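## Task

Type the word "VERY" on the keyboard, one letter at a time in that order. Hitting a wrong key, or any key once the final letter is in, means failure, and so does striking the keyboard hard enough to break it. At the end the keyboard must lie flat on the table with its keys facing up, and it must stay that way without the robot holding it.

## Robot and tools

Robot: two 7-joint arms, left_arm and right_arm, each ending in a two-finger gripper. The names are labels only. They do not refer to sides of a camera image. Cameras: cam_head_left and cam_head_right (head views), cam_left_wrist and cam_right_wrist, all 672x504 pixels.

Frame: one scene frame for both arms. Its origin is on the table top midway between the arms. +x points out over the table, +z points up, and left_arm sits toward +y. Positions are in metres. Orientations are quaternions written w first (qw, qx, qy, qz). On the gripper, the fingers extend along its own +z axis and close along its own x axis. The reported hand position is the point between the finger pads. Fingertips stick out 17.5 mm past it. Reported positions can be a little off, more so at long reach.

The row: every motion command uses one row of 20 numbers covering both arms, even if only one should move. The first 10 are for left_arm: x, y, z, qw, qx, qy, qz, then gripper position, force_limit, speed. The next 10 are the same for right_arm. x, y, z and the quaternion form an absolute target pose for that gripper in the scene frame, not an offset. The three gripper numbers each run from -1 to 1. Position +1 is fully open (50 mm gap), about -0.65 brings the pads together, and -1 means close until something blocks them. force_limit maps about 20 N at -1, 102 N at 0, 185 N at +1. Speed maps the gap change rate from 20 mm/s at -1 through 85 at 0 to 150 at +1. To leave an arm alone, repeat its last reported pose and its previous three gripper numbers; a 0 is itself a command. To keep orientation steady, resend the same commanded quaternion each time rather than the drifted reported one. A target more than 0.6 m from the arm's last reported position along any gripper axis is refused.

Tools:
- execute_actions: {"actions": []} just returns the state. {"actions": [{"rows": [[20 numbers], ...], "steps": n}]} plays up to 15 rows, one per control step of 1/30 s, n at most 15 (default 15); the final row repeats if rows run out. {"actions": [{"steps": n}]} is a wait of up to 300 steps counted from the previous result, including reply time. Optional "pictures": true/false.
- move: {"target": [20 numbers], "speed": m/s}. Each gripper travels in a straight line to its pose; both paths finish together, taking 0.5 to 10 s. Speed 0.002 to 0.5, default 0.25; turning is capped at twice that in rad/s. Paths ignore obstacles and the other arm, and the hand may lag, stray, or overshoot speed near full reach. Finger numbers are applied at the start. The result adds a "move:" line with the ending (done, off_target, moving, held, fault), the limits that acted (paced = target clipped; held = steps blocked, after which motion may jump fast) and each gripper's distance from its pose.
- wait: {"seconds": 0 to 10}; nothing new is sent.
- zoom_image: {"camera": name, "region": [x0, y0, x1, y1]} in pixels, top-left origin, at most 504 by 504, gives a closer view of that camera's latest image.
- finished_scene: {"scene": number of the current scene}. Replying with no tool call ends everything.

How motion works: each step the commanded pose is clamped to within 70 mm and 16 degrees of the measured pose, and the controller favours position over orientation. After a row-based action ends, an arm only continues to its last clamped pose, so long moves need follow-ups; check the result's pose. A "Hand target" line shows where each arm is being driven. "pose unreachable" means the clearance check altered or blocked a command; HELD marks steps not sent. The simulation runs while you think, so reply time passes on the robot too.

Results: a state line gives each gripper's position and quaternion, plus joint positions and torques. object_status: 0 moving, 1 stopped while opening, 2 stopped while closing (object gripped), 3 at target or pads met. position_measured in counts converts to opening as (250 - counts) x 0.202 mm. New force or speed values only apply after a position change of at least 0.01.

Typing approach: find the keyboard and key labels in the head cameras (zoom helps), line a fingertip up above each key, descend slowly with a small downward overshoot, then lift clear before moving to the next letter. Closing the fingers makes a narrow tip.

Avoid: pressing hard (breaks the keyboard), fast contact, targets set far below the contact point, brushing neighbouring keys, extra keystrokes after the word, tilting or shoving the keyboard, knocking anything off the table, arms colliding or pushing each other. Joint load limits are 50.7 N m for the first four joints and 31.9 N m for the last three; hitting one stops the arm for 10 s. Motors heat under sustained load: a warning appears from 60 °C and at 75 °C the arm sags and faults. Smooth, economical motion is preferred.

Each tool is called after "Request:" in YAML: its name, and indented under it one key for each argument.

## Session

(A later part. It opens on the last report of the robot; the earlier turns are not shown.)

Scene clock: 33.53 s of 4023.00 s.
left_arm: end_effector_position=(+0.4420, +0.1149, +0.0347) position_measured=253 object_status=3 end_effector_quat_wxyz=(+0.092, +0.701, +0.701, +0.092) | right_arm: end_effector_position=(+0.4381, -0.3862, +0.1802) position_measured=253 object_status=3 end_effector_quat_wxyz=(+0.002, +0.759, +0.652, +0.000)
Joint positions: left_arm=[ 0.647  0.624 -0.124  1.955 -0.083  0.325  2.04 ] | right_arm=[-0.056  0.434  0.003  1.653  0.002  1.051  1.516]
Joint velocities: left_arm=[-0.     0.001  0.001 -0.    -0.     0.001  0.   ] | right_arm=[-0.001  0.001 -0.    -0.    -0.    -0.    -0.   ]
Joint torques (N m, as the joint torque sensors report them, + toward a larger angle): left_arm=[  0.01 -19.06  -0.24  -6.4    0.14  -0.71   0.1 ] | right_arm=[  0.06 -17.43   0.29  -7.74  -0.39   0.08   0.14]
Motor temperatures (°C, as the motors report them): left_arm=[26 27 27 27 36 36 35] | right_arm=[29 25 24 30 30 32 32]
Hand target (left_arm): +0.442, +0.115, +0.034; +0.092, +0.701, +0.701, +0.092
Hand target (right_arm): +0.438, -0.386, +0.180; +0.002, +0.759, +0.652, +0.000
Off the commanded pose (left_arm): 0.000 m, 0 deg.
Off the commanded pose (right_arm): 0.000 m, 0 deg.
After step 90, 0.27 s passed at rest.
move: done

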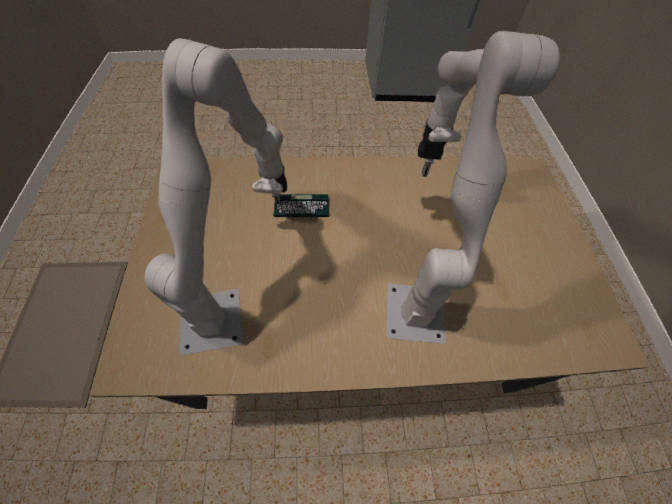

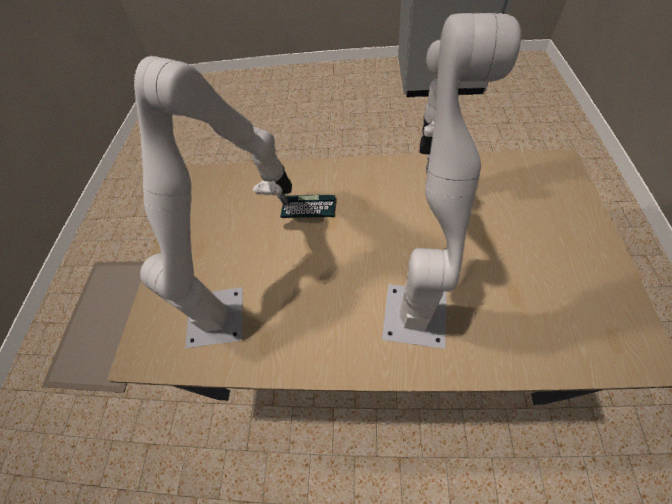

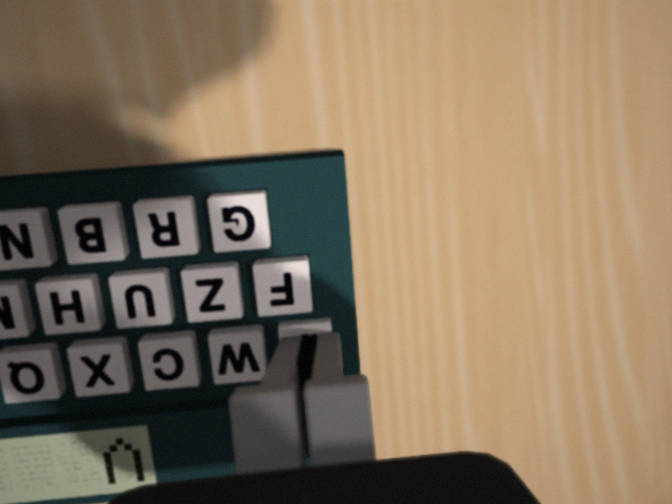

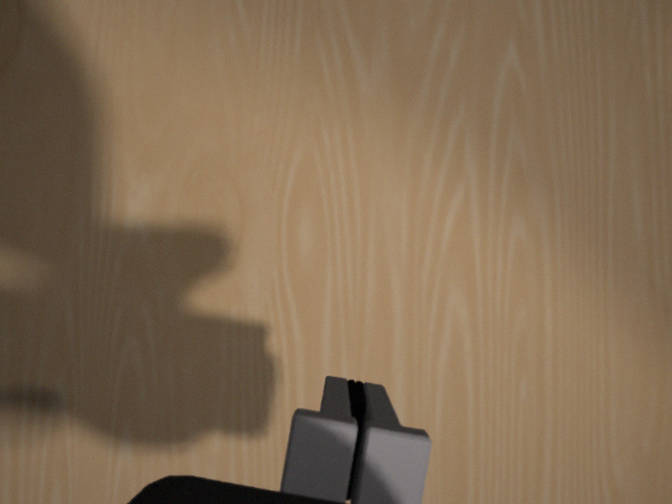

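Request:
move:
  target: [0.442,0.115,0.046,0.092,0.701,0.701,0.092,-1,0,0,0.4381,-0.3862,0.1802,0.002,0.759,0.652,0,-1,0,0]
  speed: 0.05

Request:
move:
  target: [0.452,-0.03,0.046,0.092,0.701,0.701,0.092,-1,0,0,0.4381,-0.3862,0.1802,0.002,0.759,0.652,0,-1,0,0]
  speed: 0.08

Scene clock: 40.03 s of 4023.00 s.
left_arm: end_effector_position=(+0.4420, +0.1150, +0.0459) position_measured=253 object_status=3 end_effector_quat_wxyz=(+0.092, +0.701, +0.701, +0.092) | right_arm: end_effector_position=(+0.4381, -0.3862, +0.1802) position_measured=253 object_status=3 end_effector_quat_wxyz=(+0.002, +0.759, +0.652, +0.000)
Joint positions: left_arm=[ 0.646  0.599 -0.123  1.948 -0.084  0.358  2.037] | right_arm=[-0.056  0.434  0.003  1.653  0.002  1.051  1.516]
Joint velocities: left_arm=[-0.    -0.003 -0.     0.    -0.     0.001  0.   ] | right_arm=[ 0.     0.001 -0.    -0.001 -0.001  0.     0.   ]
Joint torques (N m, as the joint torque sensors report them, + toward a larger angle): left_arm=[ -0.12 -18.4   -0.08  -6.4    0.07  -0.58   0.1 ] | right_arm=[  0.41 -17.14  -0.04  -7.68  -0.15   0.14   0.1 ]
Motor temperatures (°C, as the motors report them): left_arm=[26 27 27 27 36 36 35] | right_arm=[29 26 24 30 30 32 32]
Hand target (left_arm): +0.442, +0.115, +0.046; +0.092, +0.701, +0.701, +0.092
Hand target (right_arm): +0.438, -0.386, +0.180; +0.002, +0.759, +0.652, +0.000
Off the commanded pose (left_arm): 0.000 m, 0 deg.
Off the commanded pose (right_arm): 0.000 m, 0 deg.
After step 90, 2.80 s passed at rest.
move: done

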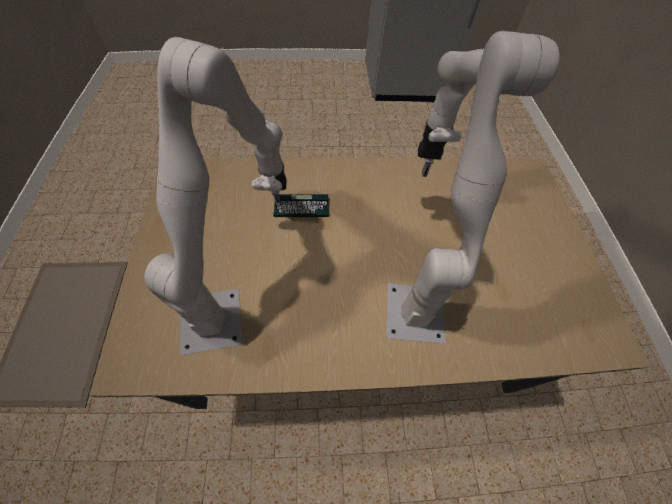

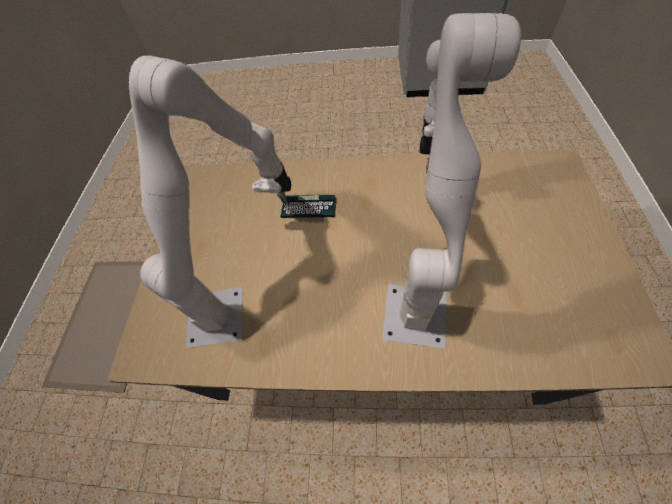

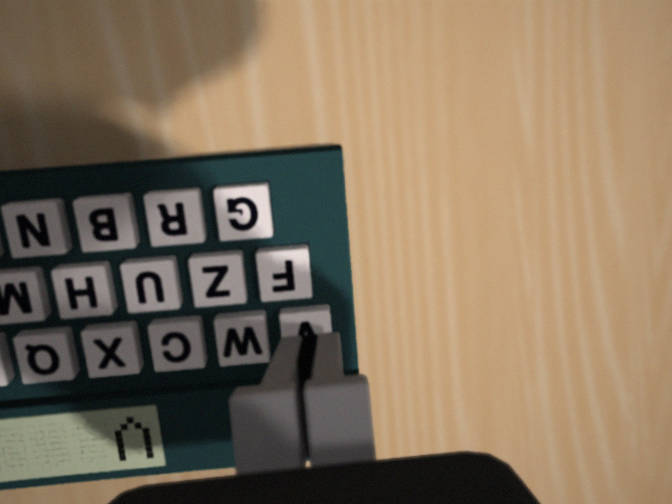

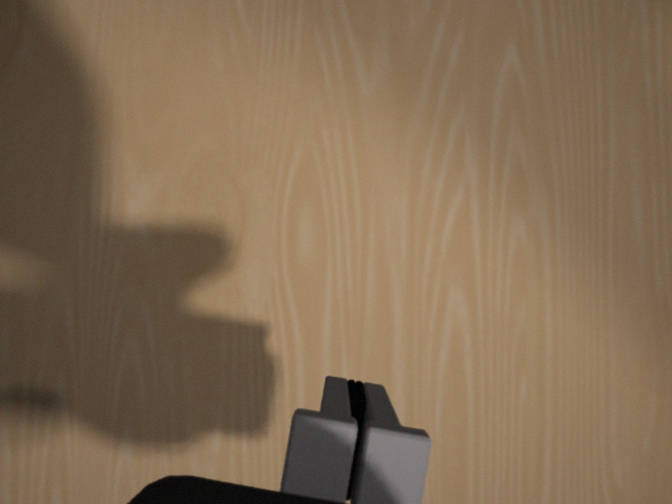

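Scene clock: 42.17 s of 4023.00 s.
left_arm: end_effector_position=(+0.4527, -0.0299, +0.0460) position_measured=253 object_status=3 end_effector_quat_wxyz=(+0.092, +0.701, +0.701, +0.092) | right_arm: end_effector_position=(+0.4381, -0.3862, +0.1802) position_measured=253 object_status=3 end_effector_quat_wxyz=(+0.002, +0.759, +0.652, +0.000)
Joint positions: left_arm=[ 0.935  0.741 -0.181  1.628 -0.066  0.573  2.274] | right_arm=[-0.056  0.434  0.003  1.653  0.002  1.051  1.516]
Joint velocities: left_arm=[ 0.003  0.005  0.001 -0.002 -0.001  0.002  0.002] | right_arm=[-0.002 -0.    -0.     0.    -0.    -0.    -0.   ]
Joint torques (N m, as the joint torque sensors report them, + toward a larger angle): left_arm=[ -0.04 -22.6   -0.82  -7.28  -0.26  -0.57   0.08] | right_arm=[  0.29 -17.32   0.31  -7.93  -0.21   0.04   0.29]
Motor temperatures (°C, as the motors report them): left_arm=[26 27 27 27 36 36 35] | right_arm=[29 26 24 30 30 32 32]
Hand target (left_arm): +0.452, -0.030, +0.046; +0.092, +0.701, +0.701, +0.092
Hand target (right_arm): +0.438, -0.386, +0.180; +0.002, +0.759, +0.652, +0.000
Off the commanded pose (left_arm): 0.001 m, 0 deg.
Off the commanded pose (right_arm): 0.000 m, 0 deg.
move: done

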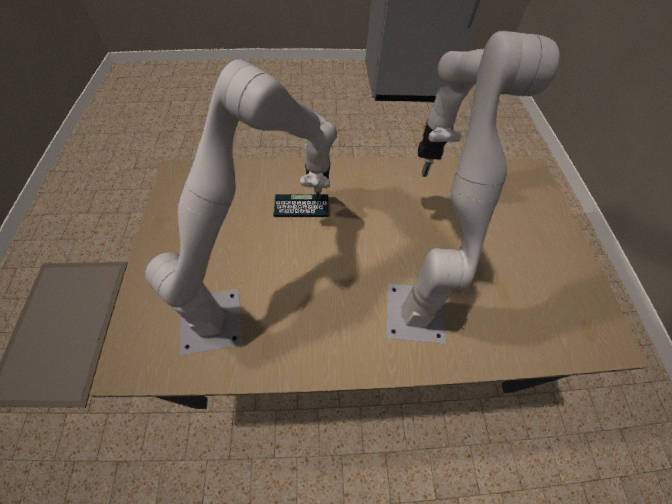

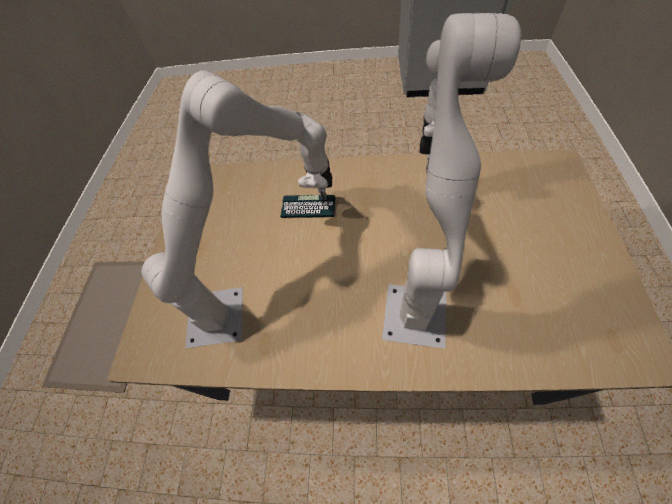

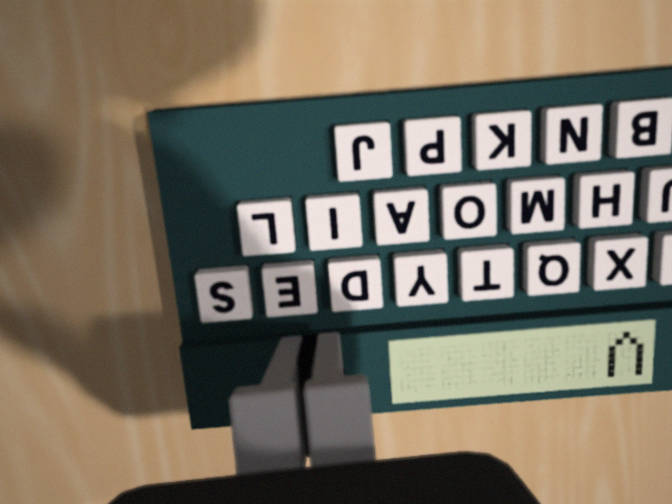

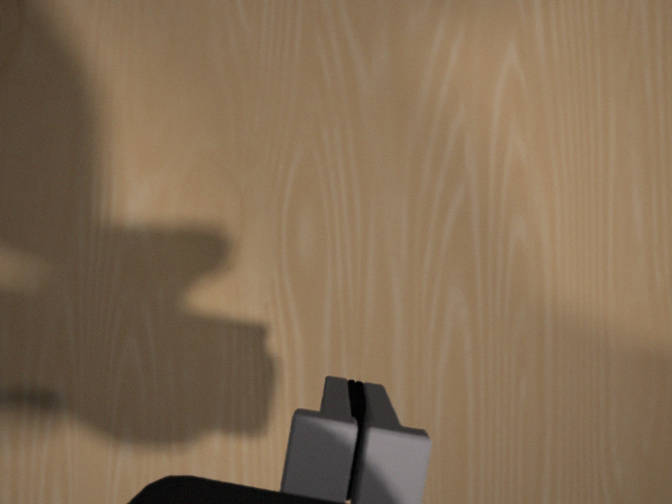

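Request:
move:
  target: [0.439,-0.034,0.042,0.092,0.701,0.701,0.092,-1,0,0,0.4381,-0.3862,0.1802,0.002,0.759,0.652,0,-1,0,0]
  speed: 0.03

Request:
move:
  target: [0.439,-0.034,0.037,0.092,0.701,0.701,0.092,-1,0,0,0.4381,-0.3862,0.1802,0.002,0.759,0.652,0,-1,0,0]
  speed: 0.006

Scene clock: 45.50 s of 4023.00 s.
left_arm: end_effector_position=(+0.4391, -0.0339, +0.0420) position_measured=253 object_status=3 end_effector_quat_wxyz=(+0.092, +0.701, +0.701, +0.092) | right_arm: end_effector_position=(+0.4381, -0.3862, +0.1802) position_measured=253 object_status=3 end_effector_quat_wxyz=(+0.002, +0.759, +0.652, +0.000)
Joint positions: left_arm=[ 0.965  0.736 -0.19   1.658 -0.066  0.553  2.299] | right_arm=[-0.056  0.434  0.003  1.653  0.002  1.051  1.516]
Joint velocities: left_arm=[ 0.003 -0.001  0.     0.    -0.001 -0.002  0.001] | right_arm=[-0.001 -0.001  0.     0.001  0.     0.     0.   ]
Joint torques (N m, as the joint torque sensors report them, + toward a larger angle): left_arm=[  0.24 -21.97  -0.89  -7.43  -0.12  -0.84   0.  ] | right_arm=[  0.26 -17.4    0.24  -7.81  -0.15   0.02   0.09]
Motor temperatures (°C, as the motors report them): left_arm=[26 27 27 27 36 36 35] | right_arm=[29 26 24 30 30 32 32]
Hand target (left_arm): +0.439, -0.034, +0.042; +0.092, +0.701, +0.701, +0.092
Hand target (right_arm): +0.438, -0.386, +0.180; +0.002, +0.759, +0.652, +0.000
Off the commanded pose (left_arm): 0.000 m, 0 deg.
Off the commanded pose (right_arm): 0.000 m, 0 deg.
move: done

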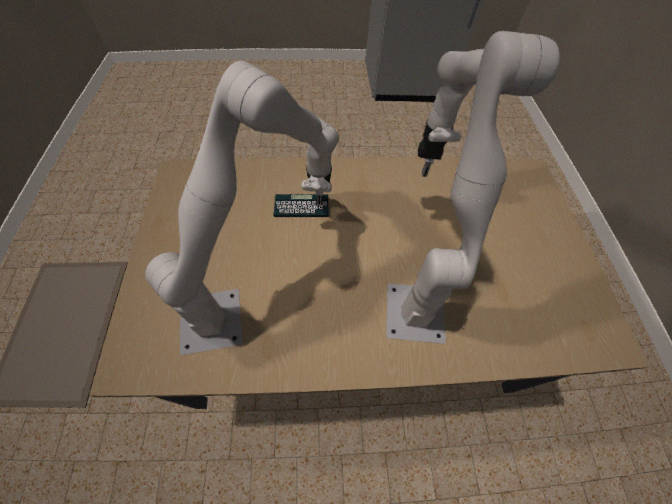

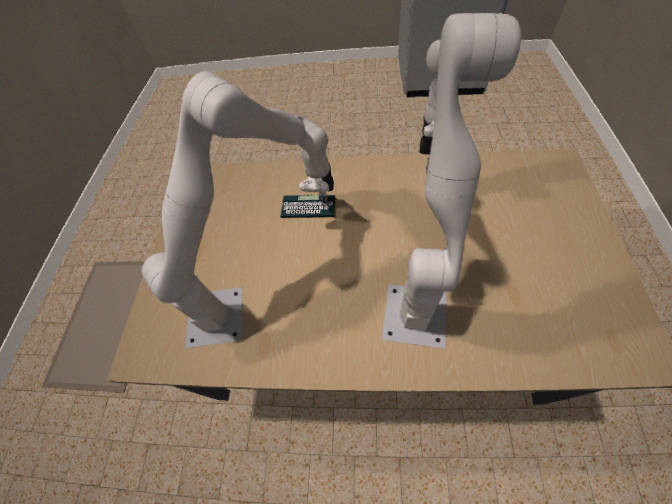

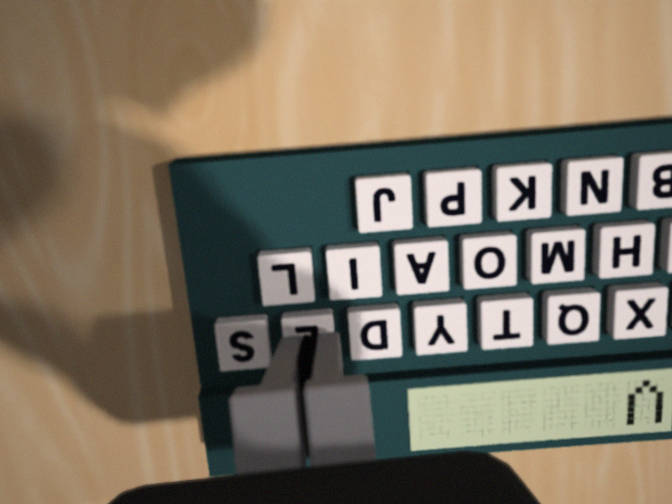

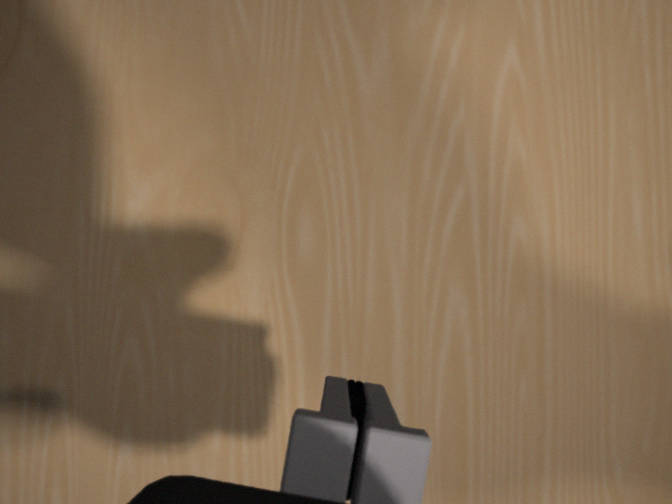

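Scene clock: 46.53 s of 4023.00 s.
left_arm: end_effector_position=(+0.4390, -0.0340, +0.0370) position_measured=253 object_status=3 end_effector_quat_wxyz=(+0.092, +0.701, +0.701, +0.092) | right_arm: end_effector_position=(+0.4381, -0.3862, +0.1802) position_measured=253 object_status=3 end_effector_quat_wxyz=(+0.002, +0.759, +0.652, +0.000)
Joint positions: left_arm=[ 0.965  0.745 -0.19   1.661 -0.066  0.541  2.301] | right_arm=[-0.056  0.434  0.003  1.653  0.002  1.051  1.516]
Joint velocities: left_arm=[-0.    -0.001 -0.     0.001 -0.001 -0.    -0.   ] | right_arm=[-0.    -0.001  0.    -0.001 -0.001  0.    -0.   ]
Joint torques (N m, as the joint torque sensors report them, + toward a larger angle): left_arm=[ -0.3  -22.47  -0.82  -7.69  -0.24  -0.57   0.04] | right_arm=[  0.62 -16.96  -0.21  -7.81  -0.28   0.23   0.16]
Motor temperatures (°C, as the motors report them): left_arm=[26 27 27 27 36 36 35] | right_arm=[29 26 24 30 30 32 32]
Hand target (left_arm): +0.439, -0.034, +0.037; +0.092, +0.701, +0.701, +0.092
Hand target (right_arm): +0.438, -0.386, +0.180; +0.002, +0.759, +0.652, +0.000
Off the commanded pose (left_arm): 0.000 m, 0 deg.
Off the commanded pose (right_arm): 0.000 m, 0 deg.
move: done

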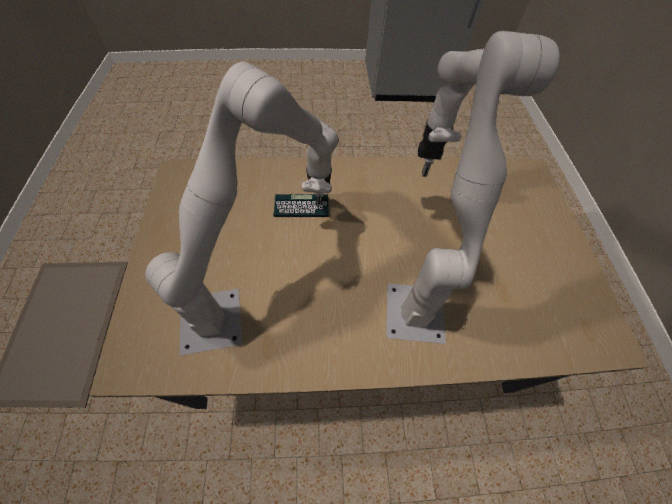

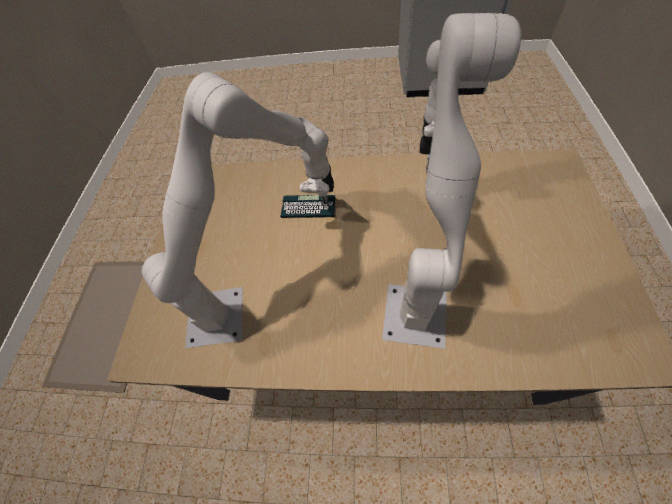

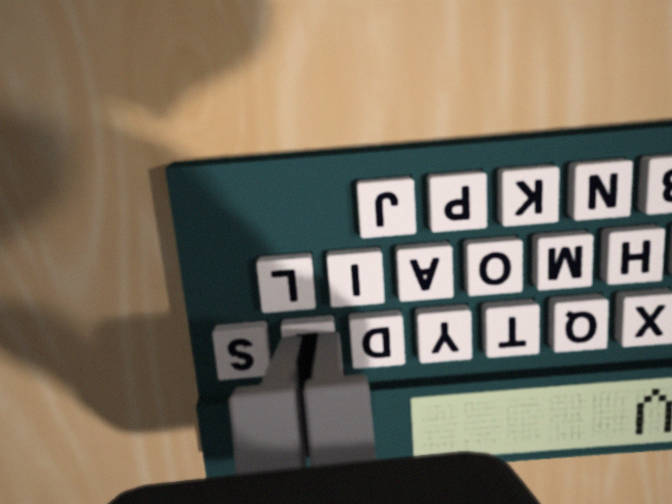

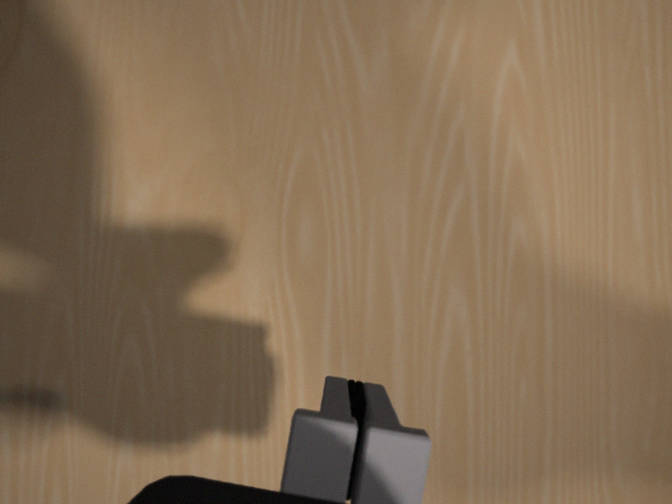

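Request:
move:
  target: [0.439,-0.034,0.035,0.092,0.701,0.701,0.092,-1,0,0,0.4381,-0.3862,0.1802,0.002,0.759,0.652,0,-1,0,0]
  speed: 0.005

Scene clock: 49.90 s of 4023.00 s.
left_arm: end_effector_position=(+0.4390, -0.0340, +0.0352) position_measured=253 object_status=3 end_effector_quat_wxyz=(+0.092, +0.701, +0.701, +0.092) | right_arm: end_effector_position=(+0.4381, -0.3862, +0.1802) position_measured=253 object_status=3 end_effector_quat_wxyz=(+0.002, +0.759, +0.652, +0.000)
Joint positions: left_arm=[ 0.965  0.748 -0.19   1.662 -0.066  0.536  2.301] | right_arm=[-0.056  0.434  0.003  1.653  0.002  1.051  1.516]
Joint velocities: left_arm=[-0.     0.001 -0.     0.    -0.    -0.001 -0.   ] | right_arm=[ 0.001 -0.     0.    -0.    -0.    -0.     0.   ]
Joint torques (N m, as the joint torque sensors report them, + toward a larger angle): left_arm=[ -0.28 -22.54  -0.63  -7.39  -0.23  -0.62   0.06] | right_arm=[  0.23 -17.26  -0.04  -7.64  -0.12   0.2    0.19]
Motor temperatures (°C, as the motors report them): left_arm=[26 27 27 27 36 36 35] | right_arm=[29 26 24 30 30 32 32]
Hand target (left_arm): +0.439, -0.034, +0.035; +0.092, +0.701, +0.701, +0.092
Hand target (right_arm): +0.438, -0.386, +0.180; +0.002, +0.759, +0.652, +0.000
Off the commanded pose (left_arm): 0.000 m, 0 deg.
Off the commanded pose (right_arm): 0.000 m, 0 deg.
move: done

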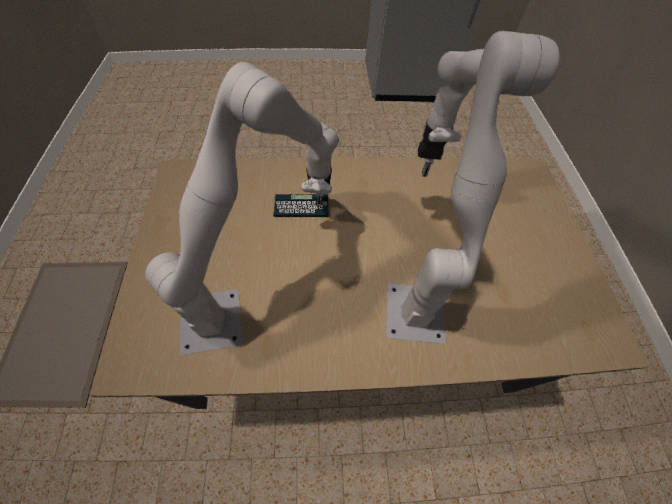

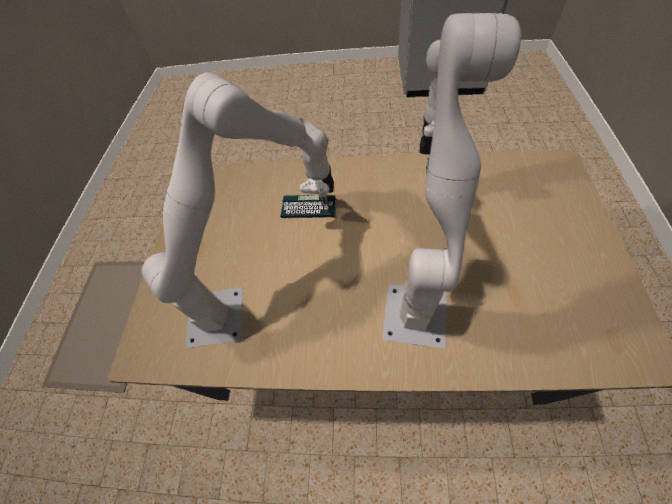

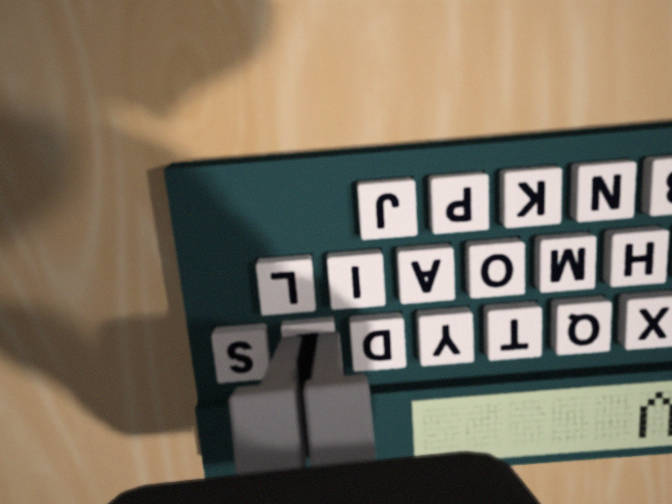

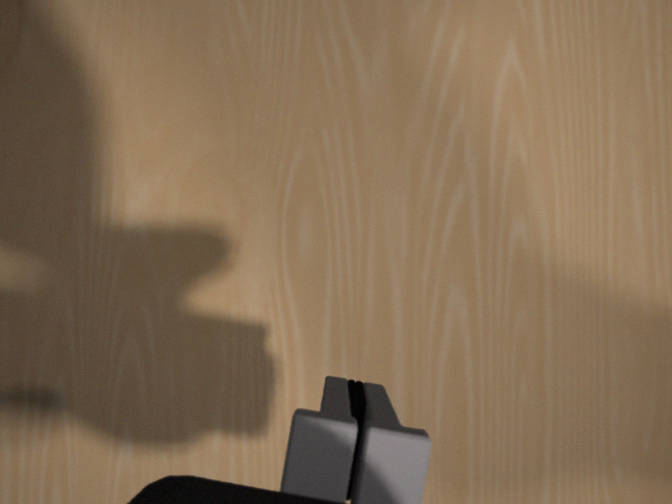

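Request:
move:
  target: [0.439,-0.034,0.0335,0.092,0.701,0.701,0.092,-1,0,0,0.4381,-0.3862,0.1802,0.002,0.759,0.652,0,-1,0,0]
  speed: 0.005

Scene clock: 53.67 s of 4023.00 s.
left_arm: end_effector_position=(+0.4391, -0.0340, +0.0338) position_measured=253 object_status=3 end_effector_quat_wxyz=(+0.092, +0.701, +0.701, +0.092) | right_arm: end_effector_position=(+0.4381, -0.3862, +0.1802) position_measured=253 object_status=3 end_effector_quat_wxyz=(+0.002, +0.759, +0.652, +0.000)
Joint positions: left_arm=[ 0.965  0.75  -0.19   1.663 -0.065  0.533  2.301] | right_arm=[-0.056  0.434  0.003  1.653  0.002  1.051  1.516]
Joint velocities: left_arm=[ 0.    -0.     0.    -0.001 -0.     0.001  0.001] | right_arm=[-0.  0.  0.  0.  0.  0.  0.]
Joint torques (N m, as the joint torque sensors report them, + toward a larger angle): left_arm=[ -0.15 -21.91  -0.64  -7.5   -0.04  -0.64   0.1 ] | right_arm=[  0.15 -17.07   0.02  -7.9   -0.19  -0.01  -0.02]
Motor temperatures (°C, as the motors report them): left_arm=[26 28 27 27 36 36 35] | right_arm=[29 26 24 30 30 32 32]
Hand target (left_arm): +0.439, -0.034, +0.034; +0.092, +0.701, +0.701, +0.092
Hand target (right_arm): +0.438, -0.386, +0.180; +0.002, +0.759, +0.652, +0.000
Off the commanded pose (left_arm): 0.000 m, 0 deg.
Off the commanded pose (right_arm): 0.000 m, 0 deg.
After step 90, 0.07 s passed at rest.
move: done

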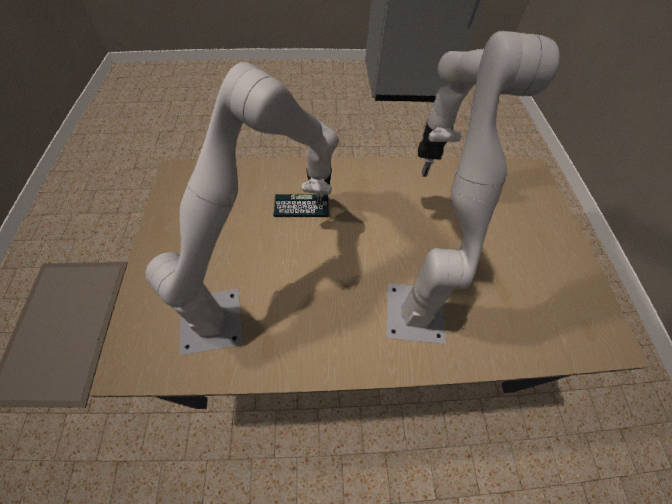

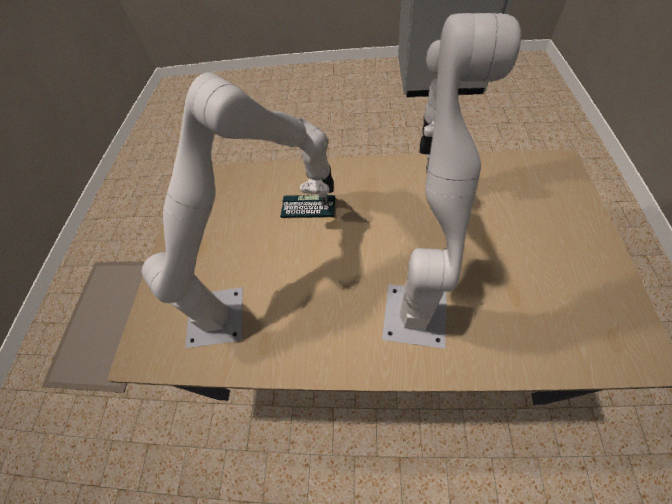

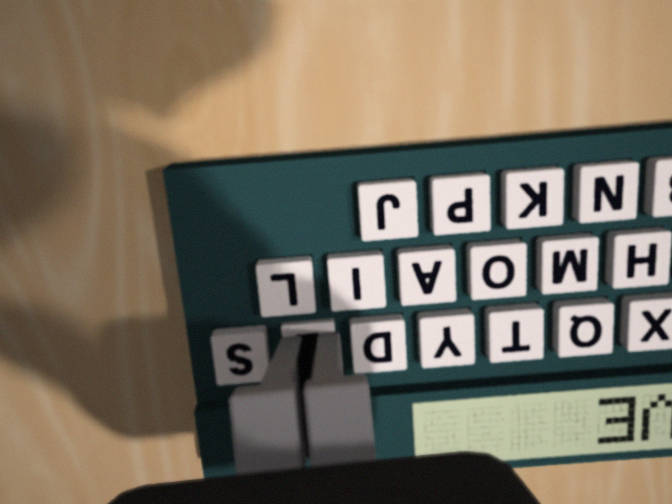

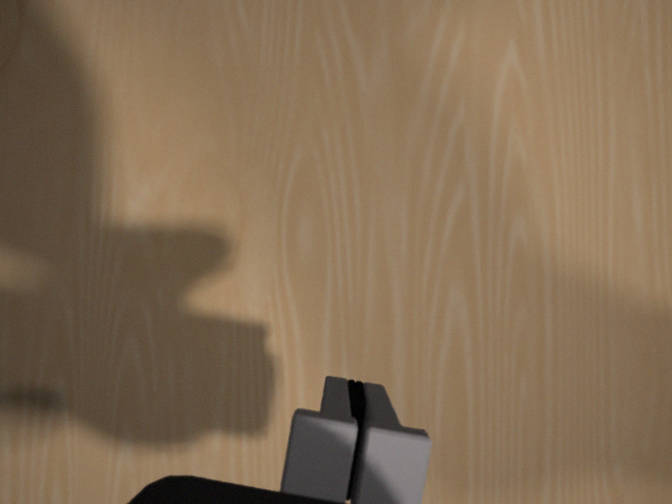

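Request:
move:
  target: [0.439,-0.034,0.045,0.092,0.701,0.701,0.092,-1,0,0,0.4381,-0.3862,0.1802,0.002,0.759,0.652,0,-1,0,0]
  speed: 0.05

Request:
move:
  target: [0.403,0.083,0.045,0.092,0.701,0.701,0.092,-1,0,0,0.4381,-0.3862,0.1802,0.002,0.759,0.652,0,-1,0,0]
  speed: 0.08

Request:
move:
  target: [0.403,0.083,0.039,0.092,0.701,0.701,0.092,-1,0,0,0.4381,-0.3862,0.1802,0.002,0.759,0.652,0,-1,0,0]
  speed: 0.01

Scene clock: 58.13 s of 4023.00 s.
left_arm: end_effector_position=(+0.4390, -0.0340, +0.0449) position_measured=253 object_status=3 end_effector_quat_wxyz=(+0.092, +0.701, +0.701, +0.092) | right_arm: end_effector_position=(+0.4381, -0.3862, +0.1802) position_measured=253 object_status=3 end_effector_quat_wxyz=(+0.002, +0.759, +0.652, +0.000)
Joint positions: left_arm=[ 0.965  0.731 -0.19   1.656 -0.067  0.559  2.299] | right_arm=[-0.056  0.434  0.003  1.653  0.002  1.051  1.516]
Joint velocities: left_arm=[ 0.    -0.002  0.    -0.     0.     0.001  0.   ] | right_arm=[ 0.001 -0.002 -0.    -0.     0.001 -0.    -0.   ]
Joint torques (N m, as the joint torque sensors report them, + toward a larger angle): left_arm=[  0.   -21.88  -0.93  -7.6   -0.15  -0.67   0.09] | right_arm=[  0.22 -17.33  -0.17  -7.84  -0.11   0.3    0.03]
Motor temperatures (°C, as the motors report them): left_arm=[26 28 27 27 36 36 35] | right_arm=[29 26 24 30 30 32 32]
Hand target (left_arm): +0.439, -0.034, +0.045; +0.092, +0.701, +0.701, +0.092
Hand target (right_arm): +0.438, -0.386, +0.180; +0.002, +0.759, +0.652, +0.000
Off the commanded pose (left_arm): 0.000 m, 0 deg.
Off the commanded pose (right_arm): 0.000 m, 0 deg.
After step 90, 0.77 s passed at rest.
move: done

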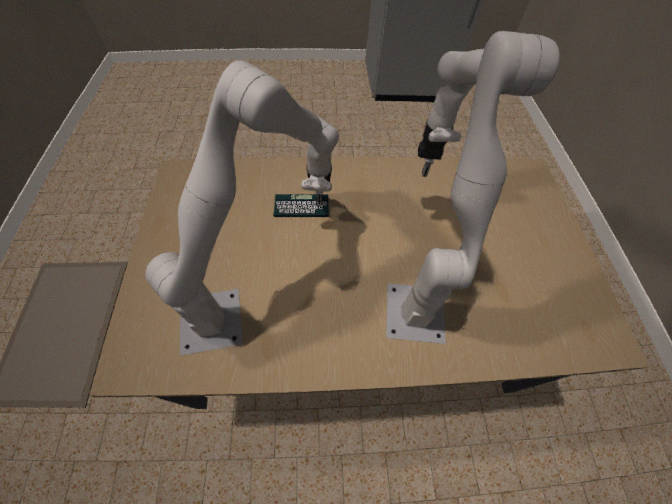

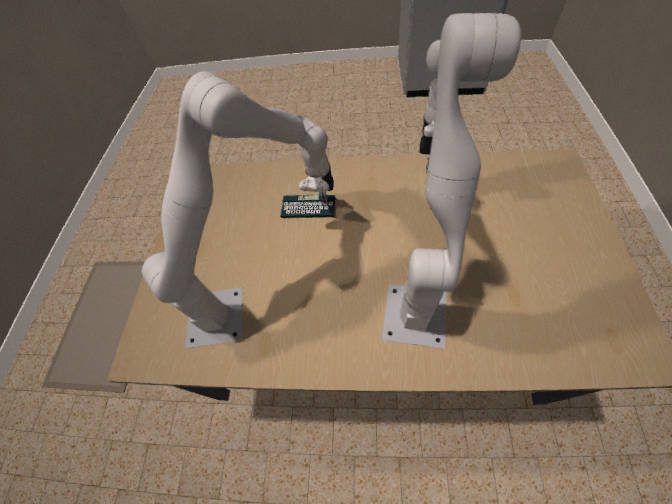

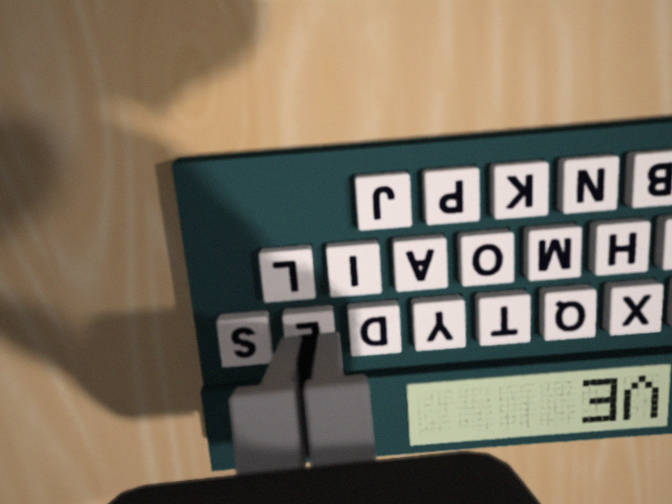

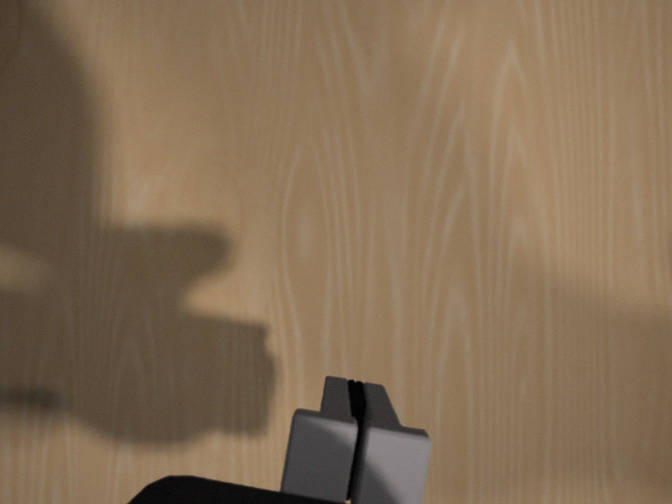

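Scene clock: 59.97 s of 4023.00 s.
left_arm: end_effector_position=(+0.4024, +0.0828, +0.0451) position_measured=253 object_status=3 end_effector_quat_wxyz=(+0.092, +0.701, +0.701, +0.092) | right_arm: end_effector_position=(+0.4381, -0.3862, +0.1802) position_measured=253 object_status=3 end_effector_quat_wxyz=(+0.002, +0.759, +0.652, +0.000)
Joint positions: left_arm=[ 0.8    0.578 -0.175  2.008 -0.09   0.335  2.155] | right_arm=[-0.056  0.434  0.003  1.653  0.002  1.051  1.516]
Joint velocities: left_arm=[-0.006 -0.004 -0.001  0.002  0.002  0.001 -0.002] | right_arm=[-0.     0.    -0.    -0.    -0.001 -0.    -0.   ]
Joint torques (N m, as the joint torque sensors report them, + toward a larger angle): left_arm=[ -0.25 -18.26  -0.18  -6.04   0.07  -0.83   0.07] | right_arm=[  0.44 -17.36   0.12  -7.64  -0.39   0.02   0.25]
Motor temperatures (°C, as the motors report them): left_arm=[26 28 27 27 36 36 35] | right_arm=[29 26 24 30 30 32 32]
Hand target (left_arm): +0.403, +0.083, +0.045; +0.092, +0.701, +0.701, +0.092
Hand target (right_arm): +0.438, -0.386, +0.180; +0.002, +0.759, +0.652, +0.000
Off the commanded pose (left_arm): 0.001 m, 0 deg.
Off the commanded pose (right_arm): 0.000 m, 0 deg.
move: done

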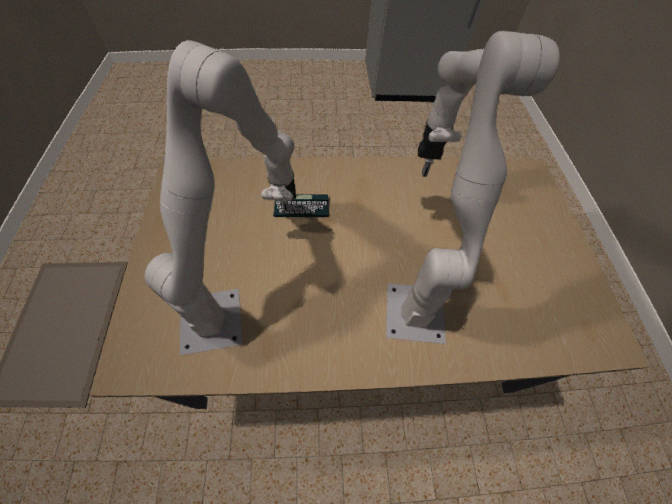

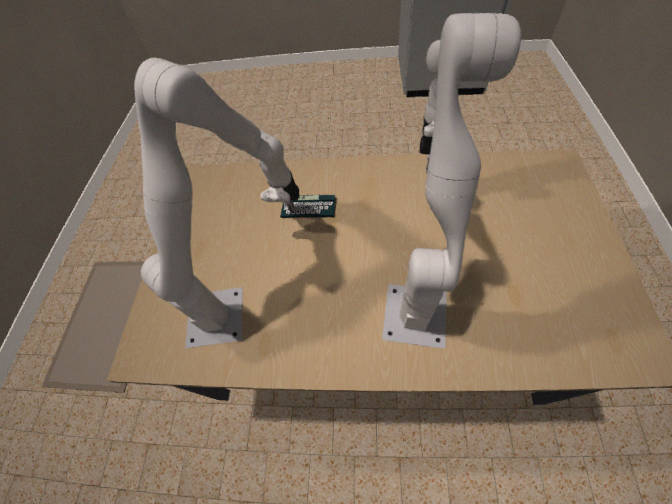

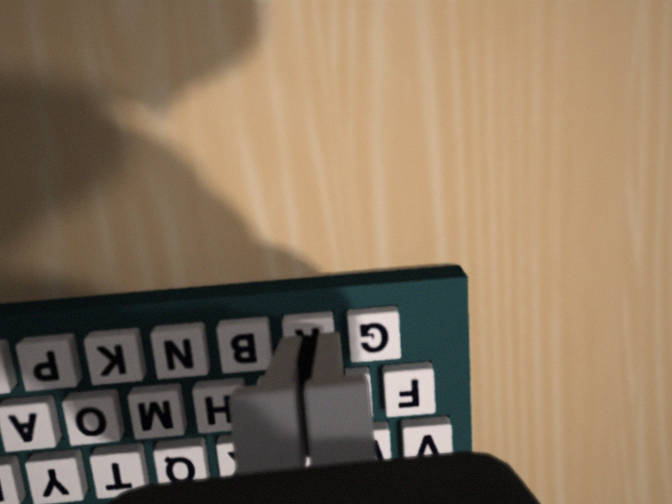

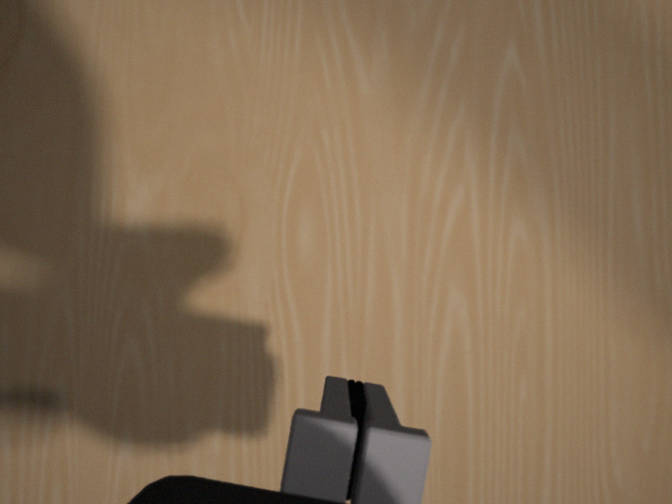

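Scene clock: 60.80 s of 4023.00 s.
left_arm: end_effector_position=(+0.4030, +0.0830, +0.0391) position_measured=253 object_status=3 end_effector_quat_wxyz=(+0.092, +0.701, +0.701, +0.092) | right_arm: end_effector_position=(+0.4381, -0.3862, +0.1802) position_measured=253 object_status=3 end_effector_quat_wxyz=(+0.002, +0.759, +0.652, +0.000)
Joint positions: left_arm=[ 0.798  0.592 -0.175  2.012 -0.089  0.317  2.156] | right_arm=[-0.056  0.434  0.003  1.653  0.002  1.051  1.516]
Joint velocities: left_arm=[-0.     0.001 -0.     0.001  0.    -0.001  0.   ] | right_arm=[-0.     0.001  0.     0.     0.    -0.     0.   ]
Joint torques (N m, as the joint torque sensors report them, + toward a larger angle): left_arm=[ -0.06 -18.59  -0.1   -6.06   0.03  -0.88  -0.02] | right_arm=[  0.55 -17.23   0.08  -8.06  -0.19  -0.02   0.2 ]
Motor temperatures (°C, as the motors report them): left_arm=[26 28 27 27 36 36 35] | right_arm=[29 26 24 30 30 32 32]
Hand target (left_arm): +0.403, +0.083, +0.039; +0.092, +0.701, +0.701, +0.092
Hand target (right_arm): +0.438, -0.386, +0.180; +0.002, +0.759, +0.652, +0.000
Off the commanded pose (left_arm): 0.000 m, 0 deg.
Off the commanded pose (right_arm): 0.000 m, 0 deg.
move: done

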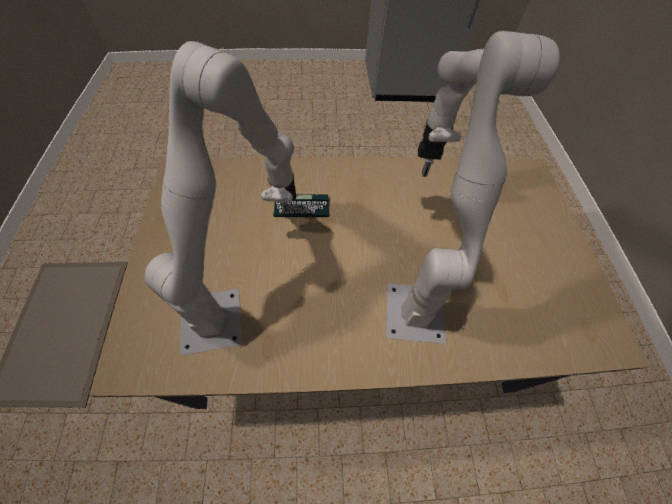

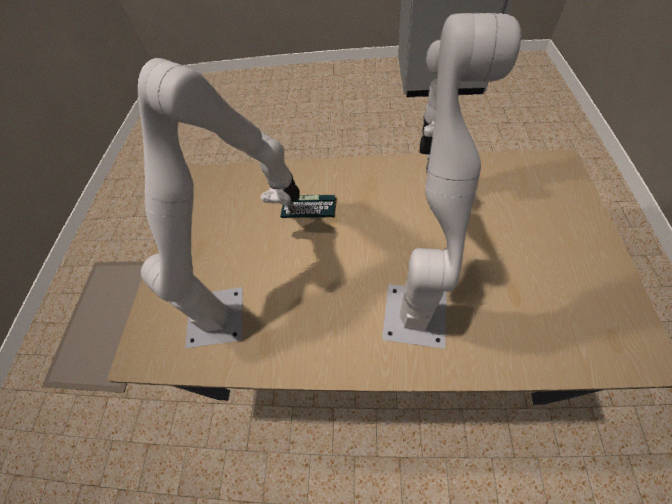

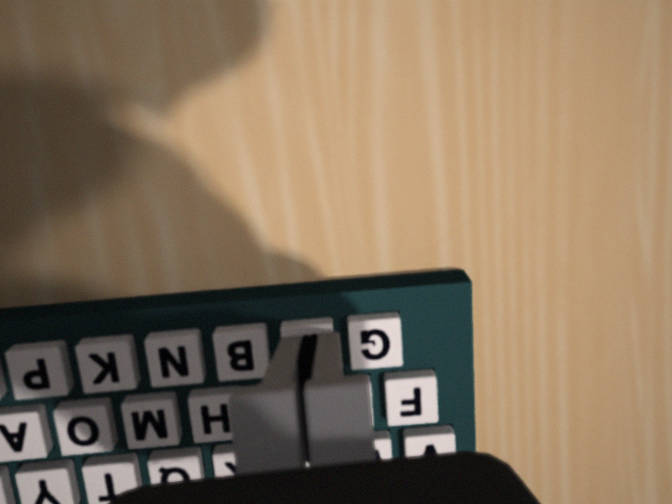

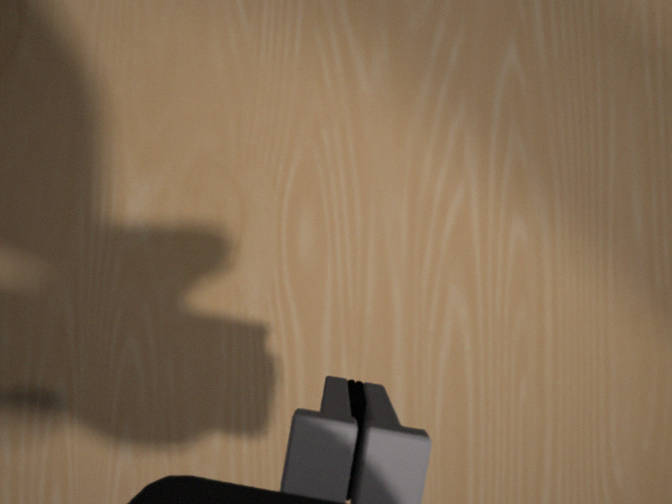

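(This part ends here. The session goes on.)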